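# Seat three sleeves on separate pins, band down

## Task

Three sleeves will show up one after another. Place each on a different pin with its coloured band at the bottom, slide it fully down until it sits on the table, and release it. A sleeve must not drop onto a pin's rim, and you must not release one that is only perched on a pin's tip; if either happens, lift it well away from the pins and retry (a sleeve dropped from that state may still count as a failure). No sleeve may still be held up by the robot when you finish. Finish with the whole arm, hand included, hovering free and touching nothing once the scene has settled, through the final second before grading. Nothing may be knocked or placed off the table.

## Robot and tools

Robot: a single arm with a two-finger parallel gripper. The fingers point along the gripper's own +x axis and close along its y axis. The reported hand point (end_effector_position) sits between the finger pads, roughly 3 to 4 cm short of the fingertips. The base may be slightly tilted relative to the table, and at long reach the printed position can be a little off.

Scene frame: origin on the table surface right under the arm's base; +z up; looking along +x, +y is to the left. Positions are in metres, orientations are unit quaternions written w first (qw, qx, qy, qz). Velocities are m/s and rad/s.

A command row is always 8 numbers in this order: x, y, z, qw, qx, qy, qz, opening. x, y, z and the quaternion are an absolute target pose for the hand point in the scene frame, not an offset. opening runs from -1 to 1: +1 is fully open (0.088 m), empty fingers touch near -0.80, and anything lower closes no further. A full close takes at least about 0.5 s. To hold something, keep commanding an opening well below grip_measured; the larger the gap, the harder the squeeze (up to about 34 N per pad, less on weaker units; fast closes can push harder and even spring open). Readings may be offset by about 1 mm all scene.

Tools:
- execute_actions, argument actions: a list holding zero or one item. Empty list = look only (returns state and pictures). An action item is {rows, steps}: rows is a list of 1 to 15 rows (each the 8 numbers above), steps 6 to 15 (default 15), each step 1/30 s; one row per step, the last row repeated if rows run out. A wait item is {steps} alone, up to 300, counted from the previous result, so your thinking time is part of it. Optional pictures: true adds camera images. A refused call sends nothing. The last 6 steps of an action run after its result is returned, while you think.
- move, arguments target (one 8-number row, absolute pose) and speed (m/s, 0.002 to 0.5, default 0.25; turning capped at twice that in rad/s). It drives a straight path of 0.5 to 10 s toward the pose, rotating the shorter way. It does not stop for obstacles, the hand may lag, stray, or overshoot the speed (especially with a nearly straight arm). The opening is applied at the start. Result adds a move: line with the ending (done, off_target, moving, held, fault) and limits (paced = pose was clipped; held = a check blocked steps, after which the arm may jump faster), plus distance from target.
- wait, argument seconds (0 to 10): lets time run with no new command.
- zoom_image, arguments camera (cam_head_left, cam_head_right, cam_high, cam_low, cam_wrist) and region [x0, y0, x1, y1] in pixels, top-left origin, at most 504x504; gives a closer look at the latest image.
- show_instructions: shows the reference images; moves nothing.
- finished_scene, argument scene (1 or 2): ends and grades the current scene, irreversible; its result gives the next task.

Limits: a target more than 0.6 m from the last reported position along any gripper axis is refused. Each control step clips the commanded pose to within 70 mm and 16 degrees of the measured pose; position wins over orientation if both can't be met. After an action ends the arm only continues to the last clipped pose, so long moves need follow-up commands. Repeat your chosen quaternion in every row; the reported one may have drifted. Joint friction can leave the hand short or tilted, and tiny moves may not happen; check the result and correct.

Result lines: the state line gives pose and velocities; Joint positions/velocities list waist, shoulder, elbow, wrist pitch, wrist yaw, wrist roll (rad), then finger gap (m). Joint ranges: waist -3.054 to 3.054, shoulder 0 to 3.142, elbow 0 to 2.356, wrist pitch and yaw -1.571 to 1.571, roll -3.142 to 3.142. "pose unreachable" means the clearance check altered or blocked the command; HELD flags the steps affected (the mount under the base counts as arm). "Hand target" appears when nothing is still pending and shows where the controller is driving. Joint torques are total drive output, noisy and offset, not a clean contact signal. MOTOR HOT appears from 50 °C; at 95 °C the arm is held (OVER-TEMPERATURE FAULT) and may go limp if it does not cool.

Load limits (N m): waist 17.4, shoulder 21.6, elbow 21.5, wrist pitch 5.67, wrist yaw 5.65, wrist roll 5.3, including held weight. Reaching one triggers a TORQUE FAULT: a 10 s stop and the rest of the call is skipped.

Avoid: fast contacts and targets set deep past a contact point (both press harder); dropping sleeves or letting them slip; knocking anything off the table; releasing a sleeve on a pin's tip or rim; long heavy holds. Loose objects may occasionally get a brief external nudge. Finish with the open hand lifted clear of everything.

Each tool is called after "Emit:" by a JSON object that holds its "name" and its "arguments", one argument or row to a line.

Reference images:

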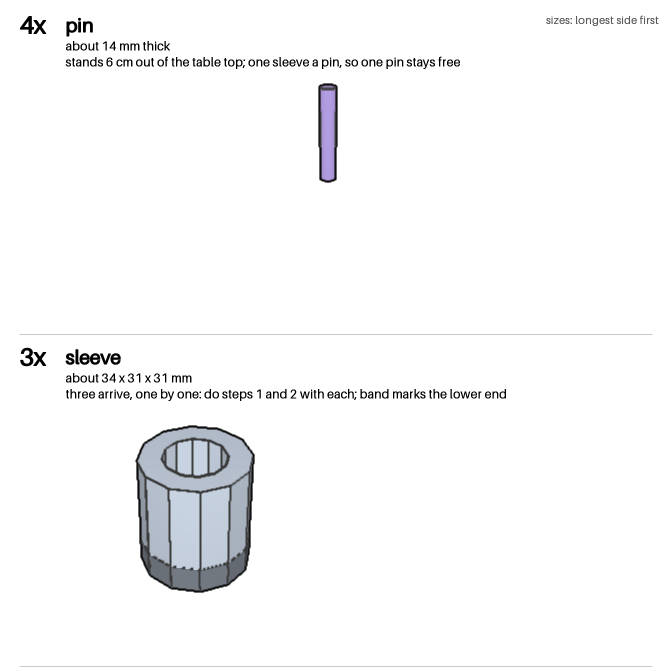

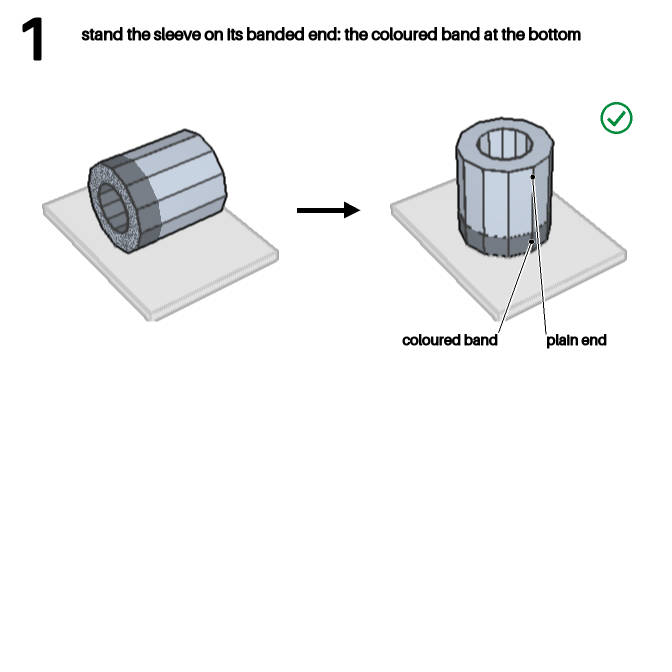

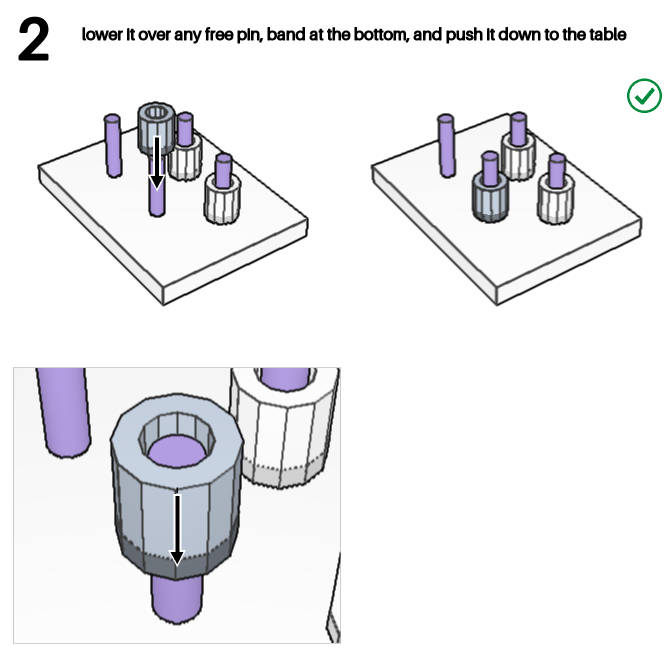

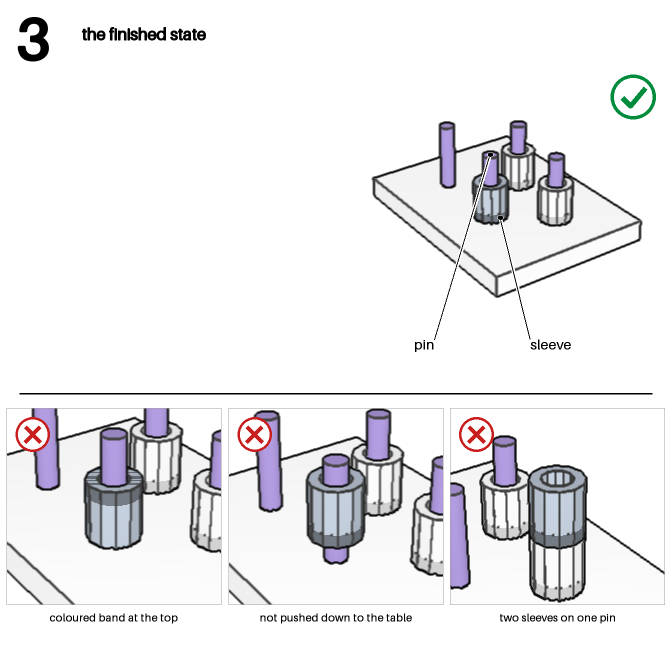

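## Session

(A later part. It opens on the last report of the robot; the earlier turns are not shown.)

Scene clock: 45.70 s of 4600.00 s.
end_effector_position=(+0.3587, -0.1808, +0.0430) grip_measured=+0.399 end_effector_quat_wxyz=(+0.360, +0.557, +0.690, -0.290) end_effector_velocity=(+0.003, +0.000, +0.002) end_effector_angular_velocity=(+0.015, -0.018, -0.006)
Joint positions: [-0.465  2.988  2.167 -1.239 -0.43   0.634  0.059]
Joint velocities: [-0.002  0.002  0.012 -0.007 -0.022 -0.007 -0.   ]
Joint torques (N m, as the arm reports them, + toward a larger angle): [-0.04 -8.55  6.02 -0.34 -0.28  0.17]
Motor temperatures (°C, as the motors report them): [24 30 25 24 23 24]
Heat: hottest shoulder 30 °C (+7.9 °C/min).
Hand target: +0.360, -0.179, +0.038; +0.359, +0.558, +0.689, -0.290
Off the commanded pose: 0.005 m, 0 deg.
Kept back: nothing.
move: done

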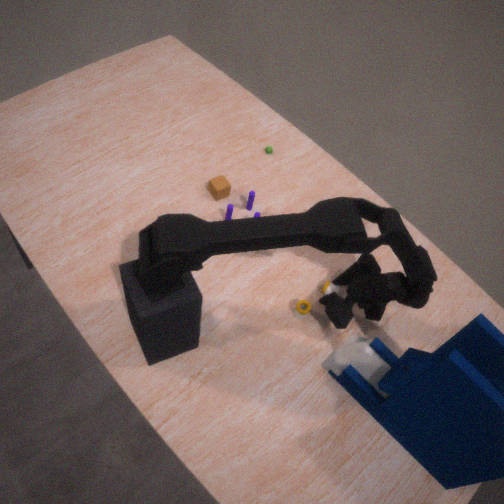

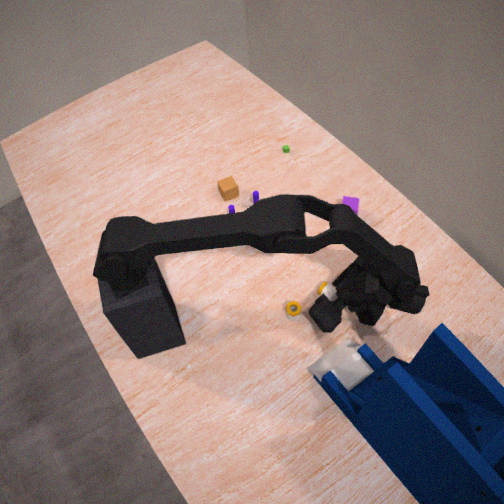

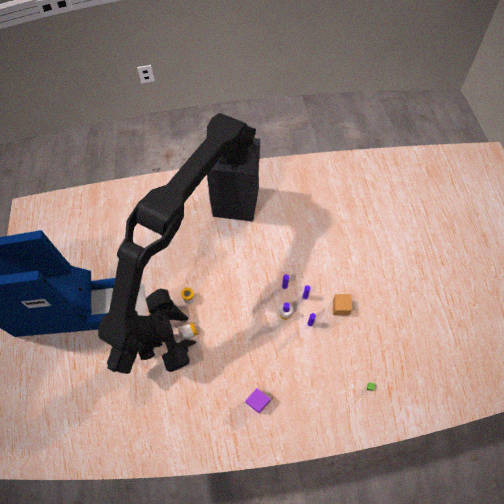

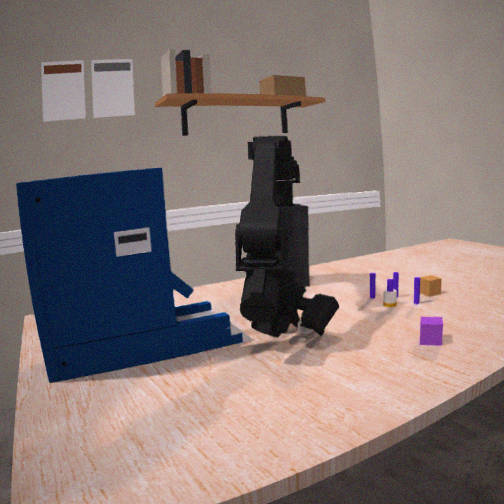

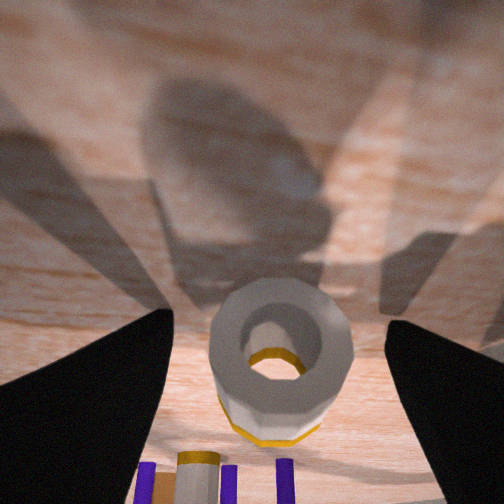

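Emit:
{"name": "move", "arguments": {
  "target": [0.360,-0.177,0.048,0.3588,0.5582,0.6893,-0.2905,0.2],
  "speed": 0.02
}}

Emit:
{"name": "move", "arguments": {
  "target": [0.360,-0.177,0.048,0.3588,0.5582,0.6893,-0.2905,-0.45],
  "speed": 0.02
}}

Scene clock: 46.67 s of 4600.00 s.
end_effector_position=(+0.3580, -0.1771, +0.0429) grip_measured=+0.201 end_effector_quat_wxyz=(+0.356, +0.559, +0.691, -0.288) end_effector_velocity=(-0.004, +0.005, +0.003) end_effector_angular_velocity=(+0.036, +0.002, +0.004)
Joint positions: [-0.462  2.985  2.154 -1.236 -0.438  0.637  0.049]
Joint velocities: [-0.002 -0.002 -0.012 -0.022 -0.022 -0.022 -0.   ]
Joint torques (N m, as the arm reports them, + toward a larger angle): [ -0.06 -11.5    4.16  -0.76  -0.08   0.2 ]
Motor temperatures (°C, as the motors report them): [24 31 25 24 23 24]
Heat: hottest shoulder 31 °C (+9.0 °C/min).
Hand target: +0.360, -0.177, +0.048; +0.359, +0.558, +0.689, -0.290
Off the commanded pose: 0.005 m, 0 deg.
Kept back: nothing.
move: done

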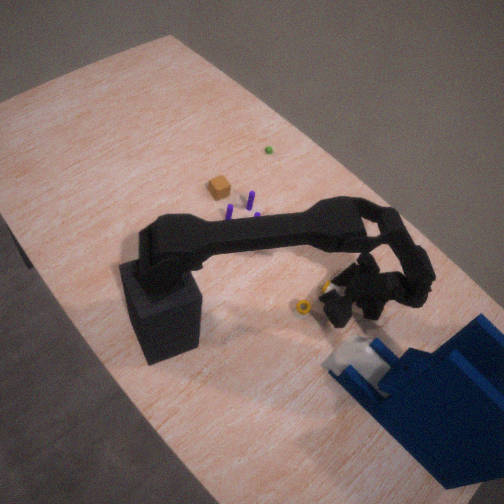

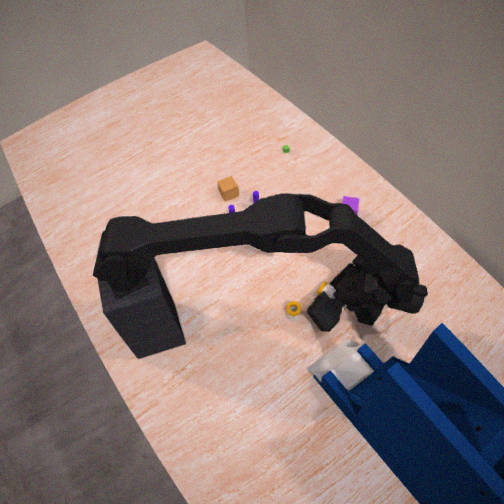

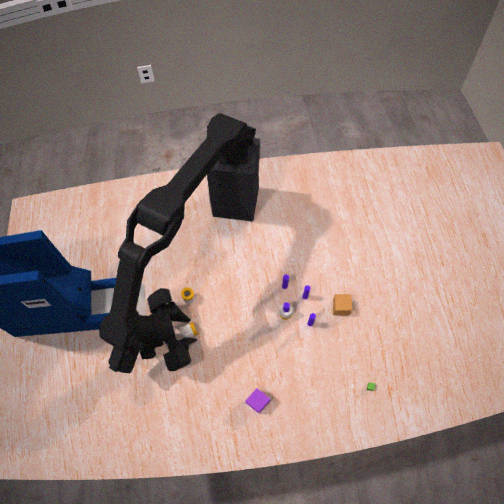

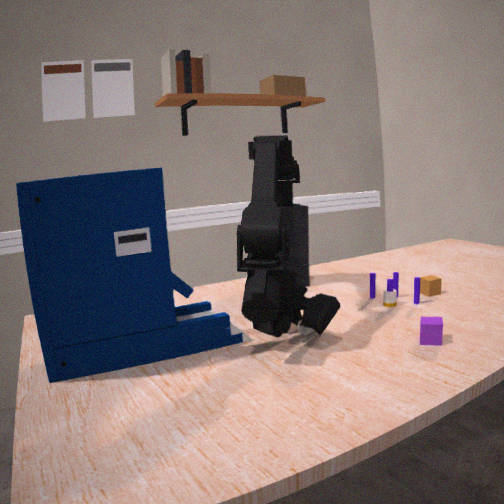

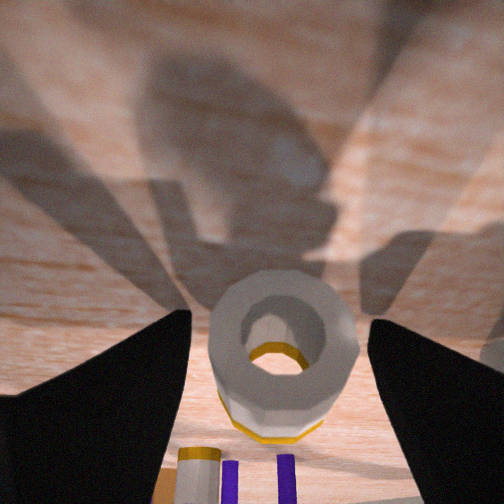

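Scene clock: 47.37 s of 4600.00 s.
end_effector_position=(+0.3578, -0.1767, +0.0428) grip_measured=-0.182 end_effector_quat_wxyz=(+0.356, +0.559, +0.691, -0.288) end_effector_velocity=(-0.004, +0.000, +0.000) end_effector_angular_velocity=(+0.004, +0.001, +0.018)
Joint positions: [-0.461  2.985  2.153 -1.236 -0.439  0.637  0.03 ]
Joint velocities: [-0.002 -0.002 -0.007 -0.007  0.007 -0.022 -0.   ]
Joint torques (N m, as the arm reports them, + toward a larger angle): [ -0.1  -11.53   4.24  -0.74  -0.07   0.2 ]
Motor temperatures (°C, as the motors report them): [24 31 25 24 23 24]
Heat: hottest shoulder 31 °C (+8.9 °C/min).
Hand target: +0.360, -0.177, +0.048; +0.359, +0.558, +0.689, -0.291
Off the commanded pose: 0.006 m, 1 deg.
Kept back: nothing.
move: done

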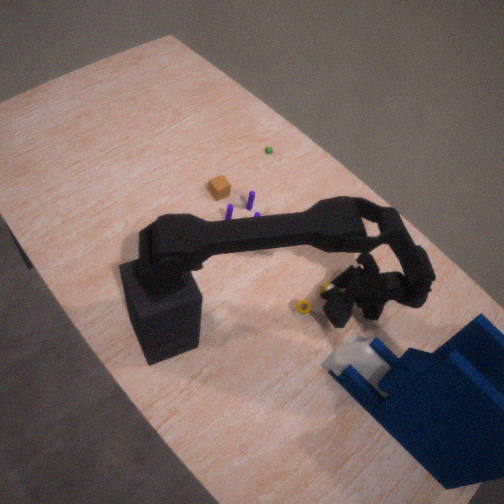

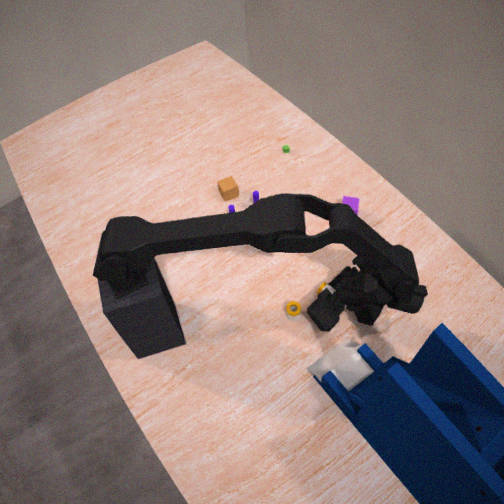

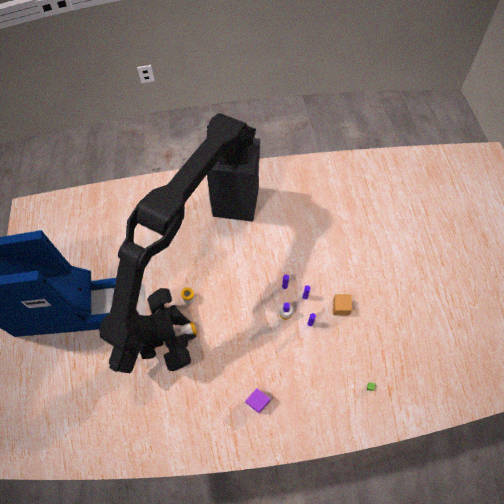

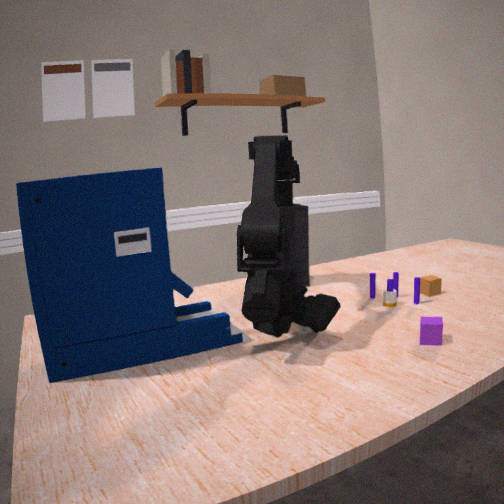

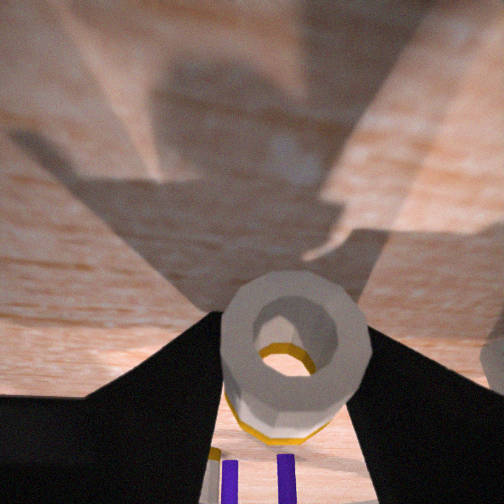

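Emit:
{"name": "move", "arguments": {
  "target": [0.33,-0.15,0.14,0.3588,0.5582,0.6893,-0.2905,-0.45],
  "speed": 0.2
}}

Emit:
{"name": "move", "arguments": {
  "target": [0.285,0.143,0.14,0.9096,0.0904,0.2868,-0.2868,-0.45],
  "speed": 0.3
}}

Emit:
{"name": "move", "arguments": {
  "target": [0.282,0.145,0.097,0.9096,0.0904,0.2868,-0.2868,-0.45],
  "speed": 0.05
}}

Emit:
{"name": "zoom_image", "arguments": {
  "camera": "cam_wrist",
  "region": [210, 280, 390, 480]
}}

Scene clock: 49.10 s of 4600.00 s.
end_effector_position=(+0.3283, -0.1503, +0.1346) grip_measured=-0.187 end_effector_quat_wxyz=(+0.355, +0.558, +0.692, -0.289) end_effector_velocity=(+0.003, -0.001, +0.007) end_effector_angular_velocity=(+0.001, -0.026, +0.012)
Joint positions: [-0.456  2.594  1.744 -1.217 -0.439  0.642  0.03 ]
Joint velocities: [-0.002 -0.017  0.002 -0.007 -0.007 -0.022 -0.   ]
Joint torques (N m, as the arm reports them, + toward a larger angle): [ -0.1  -10.65   4.23  -0.78  -0.15   0.18]
Motor temperatures (°C, as the motors report them): [24 32 25 24 23 24]
Heat: hottest shoulder 32 °C (+9.8 °C/min).
Hand target: +0.329, -0.150, +0.140; +0.359, +0.558, +0.689, -0.291
Off the commanded pose: 0.006 m, 1 deg.
Kept back: nothing.
move: done

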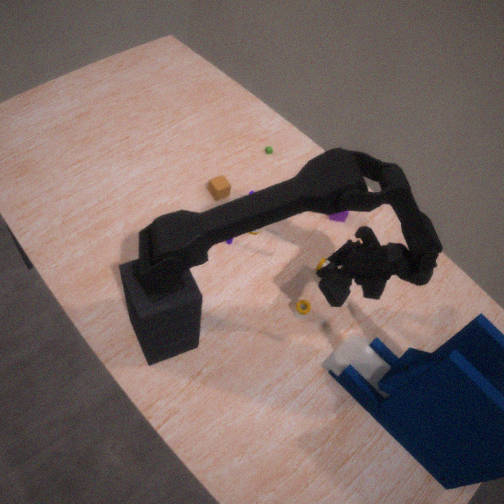

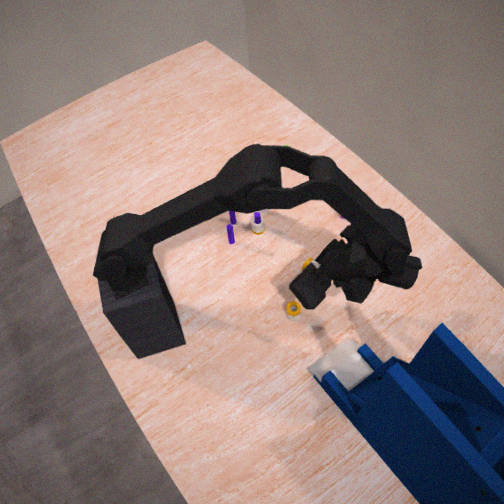

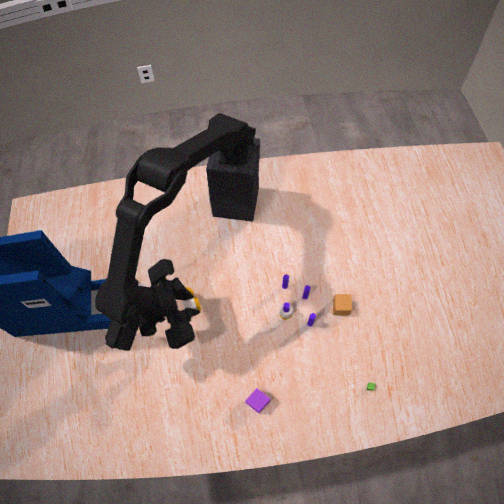

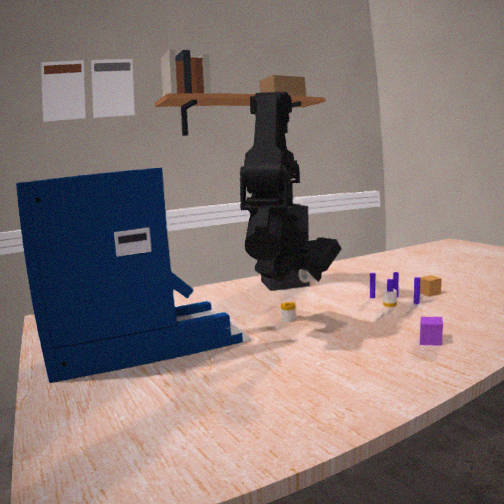

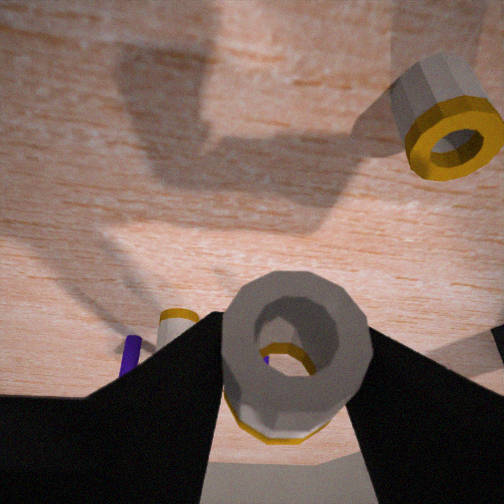

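Scene clock: 52.53 s of 4600.00 s.
end_effector_position=(+0.2837, +0.1420, +0.1411) grip_measured=-0.190 end_effector_quat_wxyz=(+0.909, +0.093, +0.288, -0.287) end_effector_velocity=(-0.002, +0.000, -0.001) end_effector_angular_velocity=(-0.016, +0.006, +0.002)
Joint positions: [1.003 2.177 0.764 0.014 0.933 1.404 0.03 ]
Joint velocities: [ 0.007  0.007  0.007 -0.022  0.007  0.007  0.   ]
Joint torques (N m, as the arm reports them, + toward a larger angle): [ 0.16 -5.45  4.27  0.22  0.71  0.21]
Motor temperatures (°C, as the motors report them): [24 32 25 24 23 24]
Heat: hottest shoulder 32 °C (+9.1 °C/min).
Hand target: +0.284, +0.144, +0.141; +0.910, +0.094, +0.284, -0.288
Off the commanded pose: 0.002 m, 0 deg.
Kept back: nothing.
move: done

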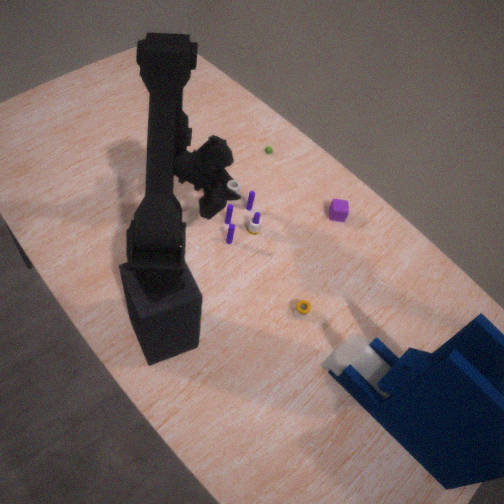

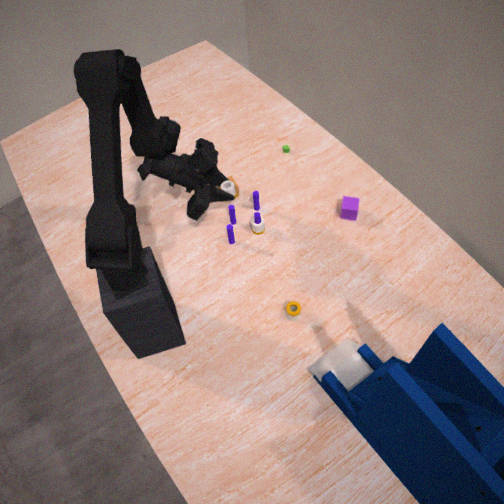

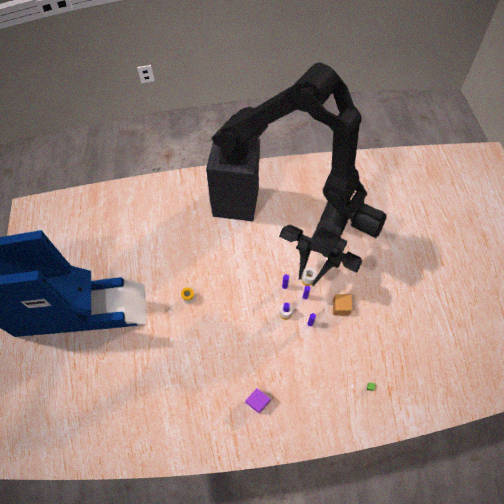

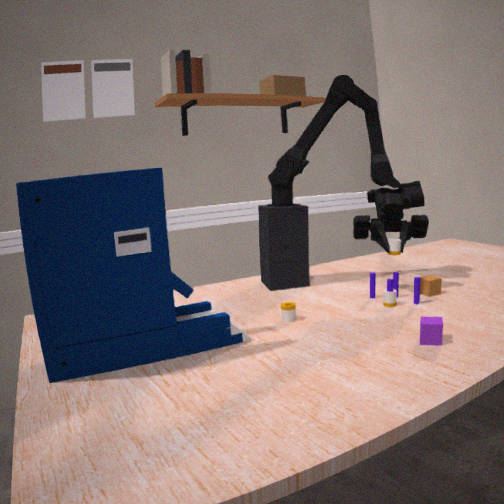

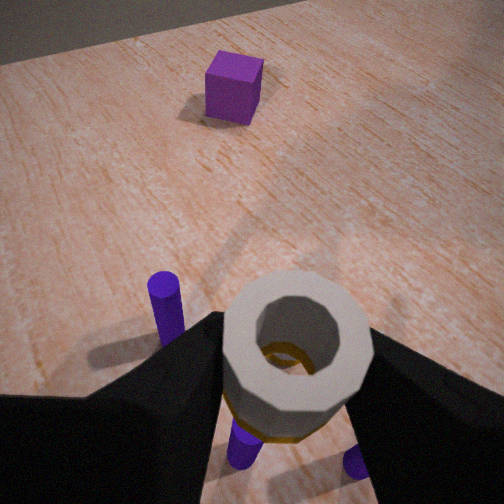

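Scene clock: 53.80 s of 4600.00 s.
end_effector_position=(+0.2813, +0.1437, +0.0978) grip_measured=-0.190 end_effector_quat_wxyz=(+0.909, +0.088, +0.291, -0.287) end_effector_velocity=(+0.005, +0.002, +0.003) end_effector_angular_velocity=(+0.002, -0.031, -0.000)
Joint positions: [1.015 2.361 0.806 0.134 0.934 1.418 0.03 ]
Joint velocities: [-0.002  0.002  0.007  0.022  0.022 -0.007 -0.   ]
Joint torques (N m, as the arm reports them, + toward a larger angle): [ 0.15 -5.64  3.42  0.62  0.7   0.2 ]
Motor temperatures (°C, as the motors report them): [24 32 25 24 23 24]
Heat: hottest shoulder 32 °C (+8.9 °C/min).
Hand target: +0.282, +0.145, +0.097; +0.910, +0.090, +0.287, -0.287
Off the commanded pose: 0.002 m, 1 deg.
Kept back: nothing.
move: done

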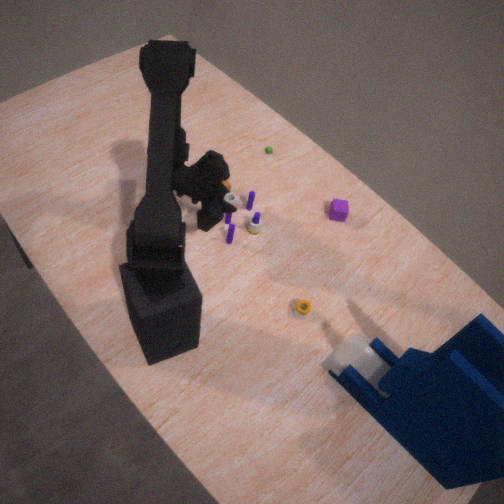

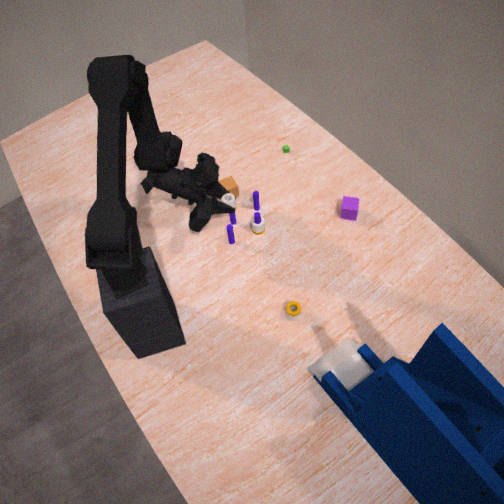

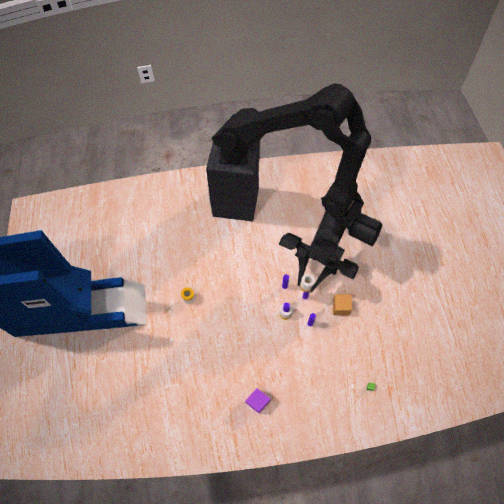

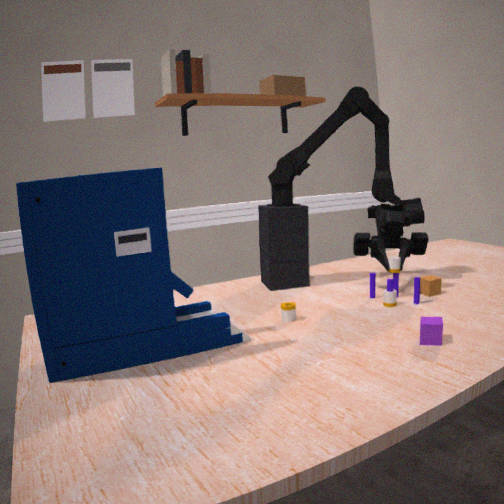

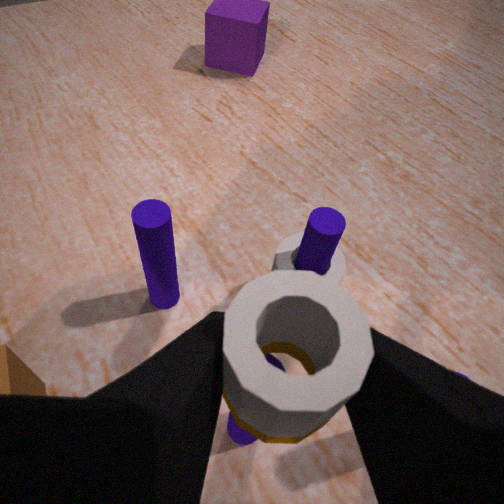

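Region (210, 280, 390, 480) of cam_wrist's 504x504 image, scaled by 2.520, with more detail than that image has; it fills the left 454 columns of this view, and the rest is white.

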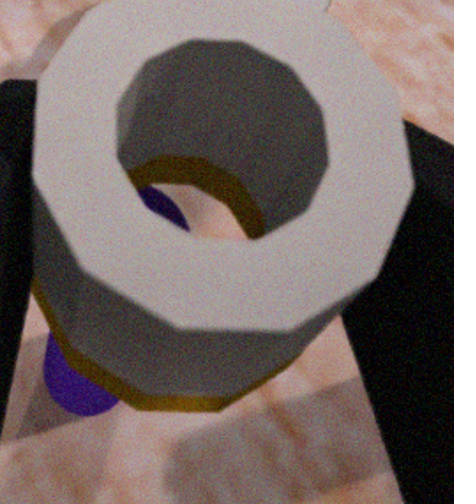

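Emit:
{"name": "move", "arguments": {
  "target": [0.2885,0.1455,0.093,0.9096,0.0904,0.2868,-0.2868,-0.45],
  "speed": 0.015
}}

Emit:
{"name": "zoom_image", "arguments": {
  "camera": "cam_wrist",
  "region": [210, 280, 390, 480]
}}

Scene clock: 55.77 s of 4600.00 s.
end_effector_position=(+0.2867, +0.1457, +0.0941) grip_measured=-0.190 end_effector_quat_wxyz=(+0.909, +0.093, +0.288, -0.286) end_effector_velocity=(+0.000, -0.004, -0.001) end_effector_angular_velocity=(-0.009, -0.001, -0.013)
Joint positions: [1.006 2.382 0.824 0.157 0.935 1.407 0.03 ]
Joint velocities: [-0.007  0.007  0.002 -0.007  0.007  0.007 -0.   ]
Joint torques (N m, as the arm reports them, + toward a larger angle): [-0.41 -5.77  3.46  0.64  0.63 -0.18]
Motor temperatures (°C, as the motors report them): [24 32 25 24 23 24]
Heat: hottest shoulder 32 °C (+8.6 °C/min).
Hand target: +0.289, +0.146, +0.093; +0.910, +0.091, +0.287, -0.287
Off the commanded pose: 0.002 m, 0 deg.
Kept back: nothing.
move: done

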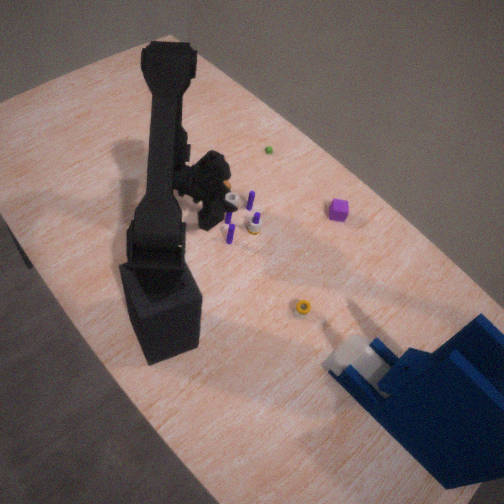

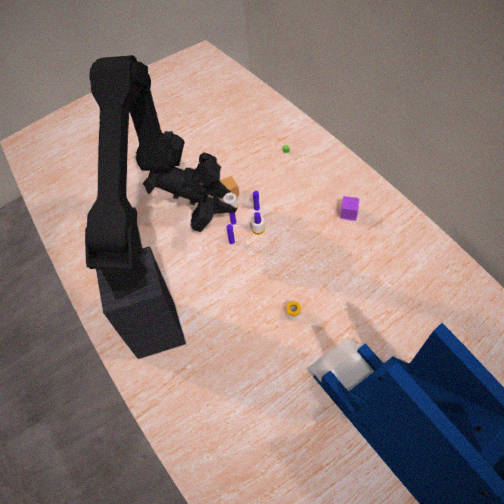

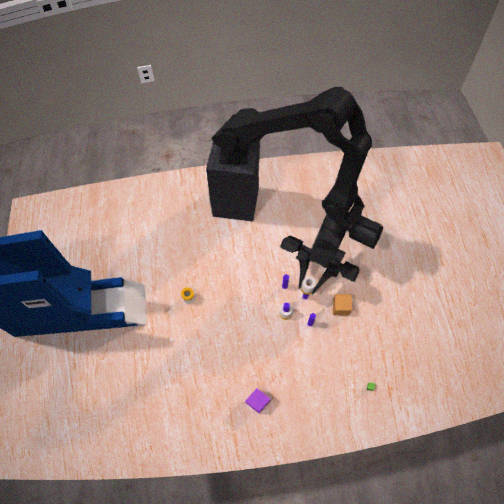

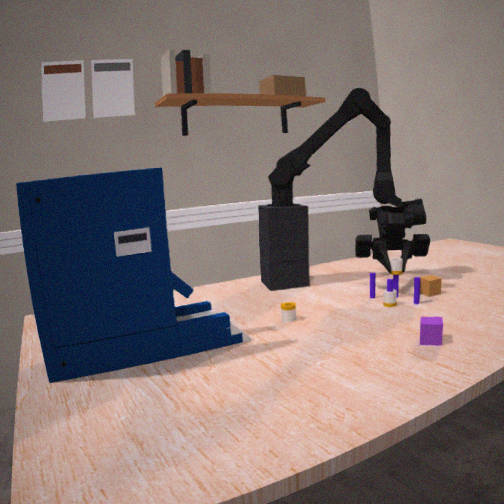

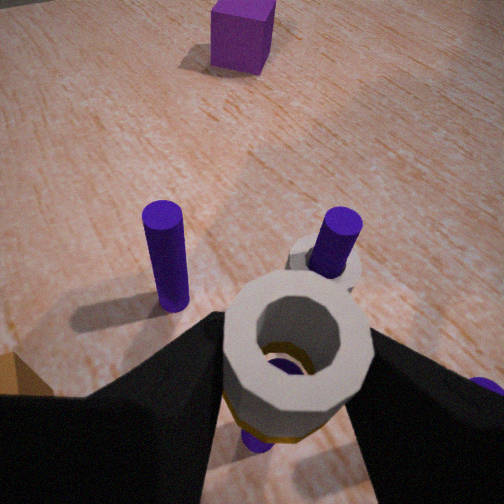

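Region (210, 280, 390, 480) of cam_wrist's 504x504 image, scaled by 2.520, with more detail than that image has; it fills the left 454 columns of this view, and the rest is white.

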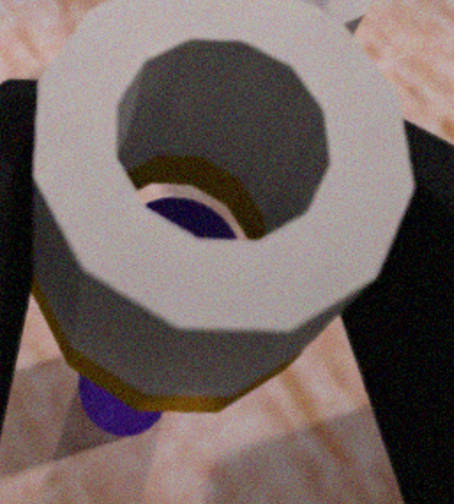

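Nearly; nudge ~0.8 mm forward while descending.

Emit:
{"name": "move", "arguments": {
  "target": [0.2895,0.1435,0.078,0.9096,0.0904,0.2868,-0.2868,-0.45],
  "speed": 0.012
}}

Scene clock: 57.60 s of 4600.00 s.
end_effector_position=(+0.2874, +0.1452, +0.0796) grip_measured=-0.190 end_effector_quat_wxyz=(+0.910, +0.092, +0.288, -0.284) end_effector_velocity=(+0.001, +0.001, -0.001) end_effector_angular_velocity=(+0.005, +0.004, +0.003)
Joint positions: [1.003 2.443 0.838 0.214 0.933 1.395 0.03 ]
Joint velocities: [-0.002  0.002  0.002  0.007 -0.007 -0.007 -0.   ]
Joint torques (N m, as the arm reports them, + toward a larger angle): [-0.74 -5.59  3.31  0.72  0.61 -0.19]
Motor temperatures (°C, as the motors report them): [24 31 25 24 23 24]
Heat: hottest shoulder 31 °C (+7.3 °C/min).
Hand target: +0.289, +0.144, +0.078; +0.910, +0.090, +0.287, -0.287
Off the commanded pose: 0.003 m, 0 deg.
Kept back: nothing.
move: done

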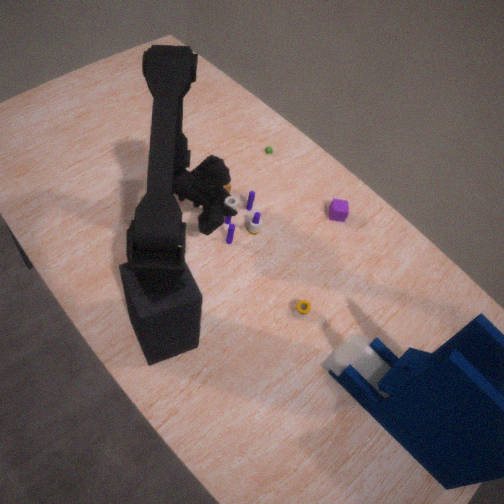

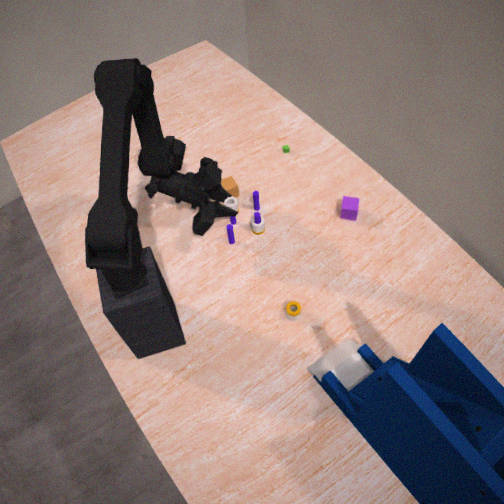

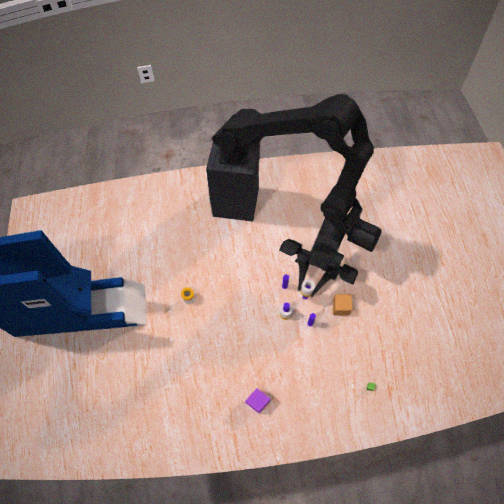

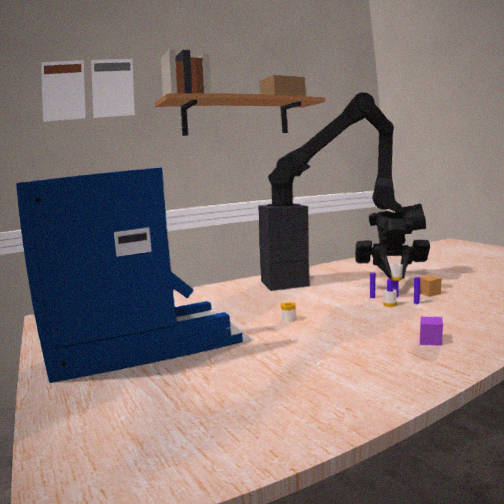

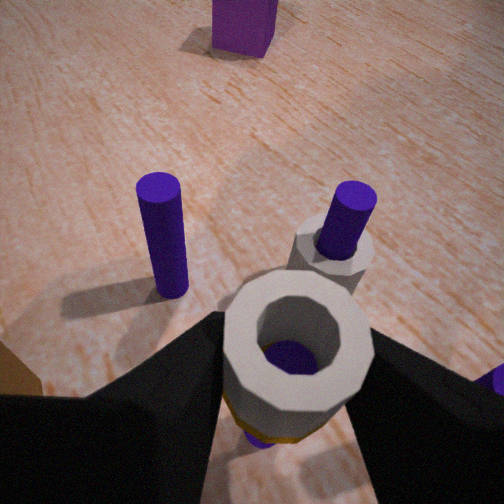

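Emit:
{"name": "move", "arguments": {
  "target": [0.2875,0.1455,0.030,0.9096,0.0904,0.2868,-0.2868,-0.45],
  "speed": 0.025
}}

Scene clock: 60.03 s of 4600.00 s.
end_effector_position=(+0.2873, +0.1454, +0.0351) grip_measured=-0.190 end_effector_quat_wxyz=(+0.911, +0.086, +0.285, -0.286) end_effector_velocity=(-0.002, +0.000, -0.004) end_effector_angular_velocity=(-0.012, +0.018, +0.016)
Joint positions: [1.009 2.635 0.928 0.301 0.946 1.4   0.03 ]
Joint velocities: [ 0.002  0.012  0.002  0.007 -0.007 -0.022 -0.   ]
Joint torques (N m, as the arm reports them, + toward a larger angle): [-0.3  -5.12  3.19  0.9   0.3   0.2 ]
Motor temperatures (°C, as the motors report them): [24 31 25 25 23 24]
Heat: hottest shoulder 31 °C (+7.1 °C/min).
Hand target: +0.288, +0.146, +0.030; +0.910, +0.090, +0.287, -0.287
Off the commanded pose: 0.005 m, 1 deg.
Kept back: nothing.
move: done

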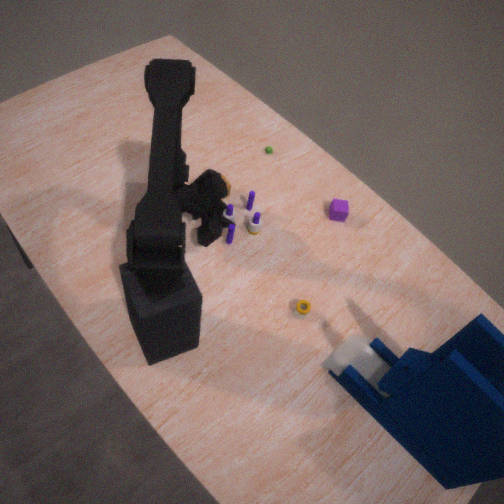

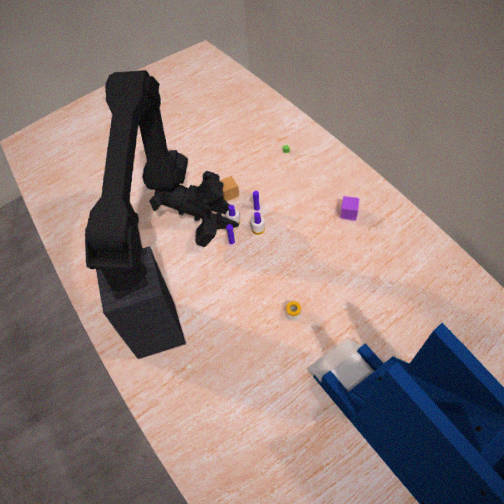

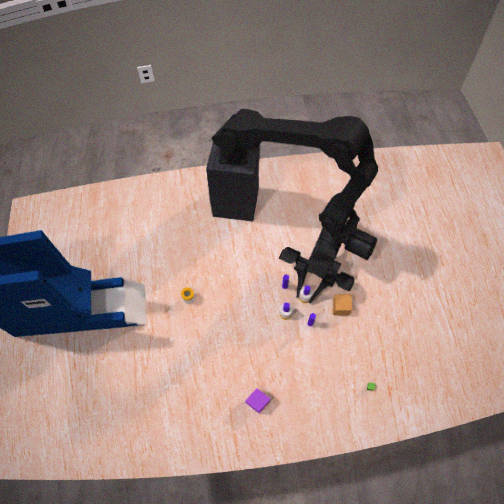

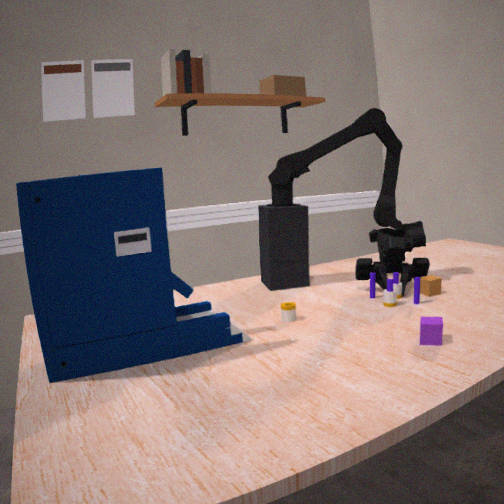

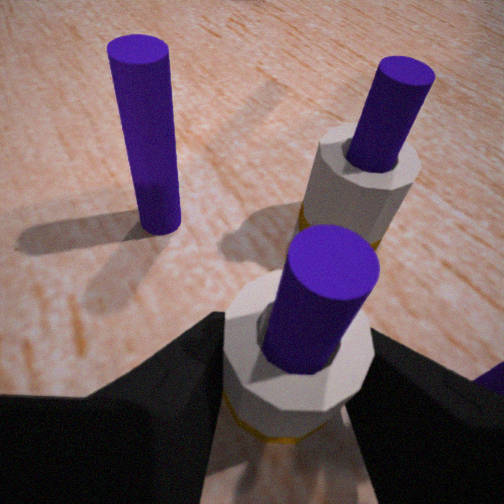

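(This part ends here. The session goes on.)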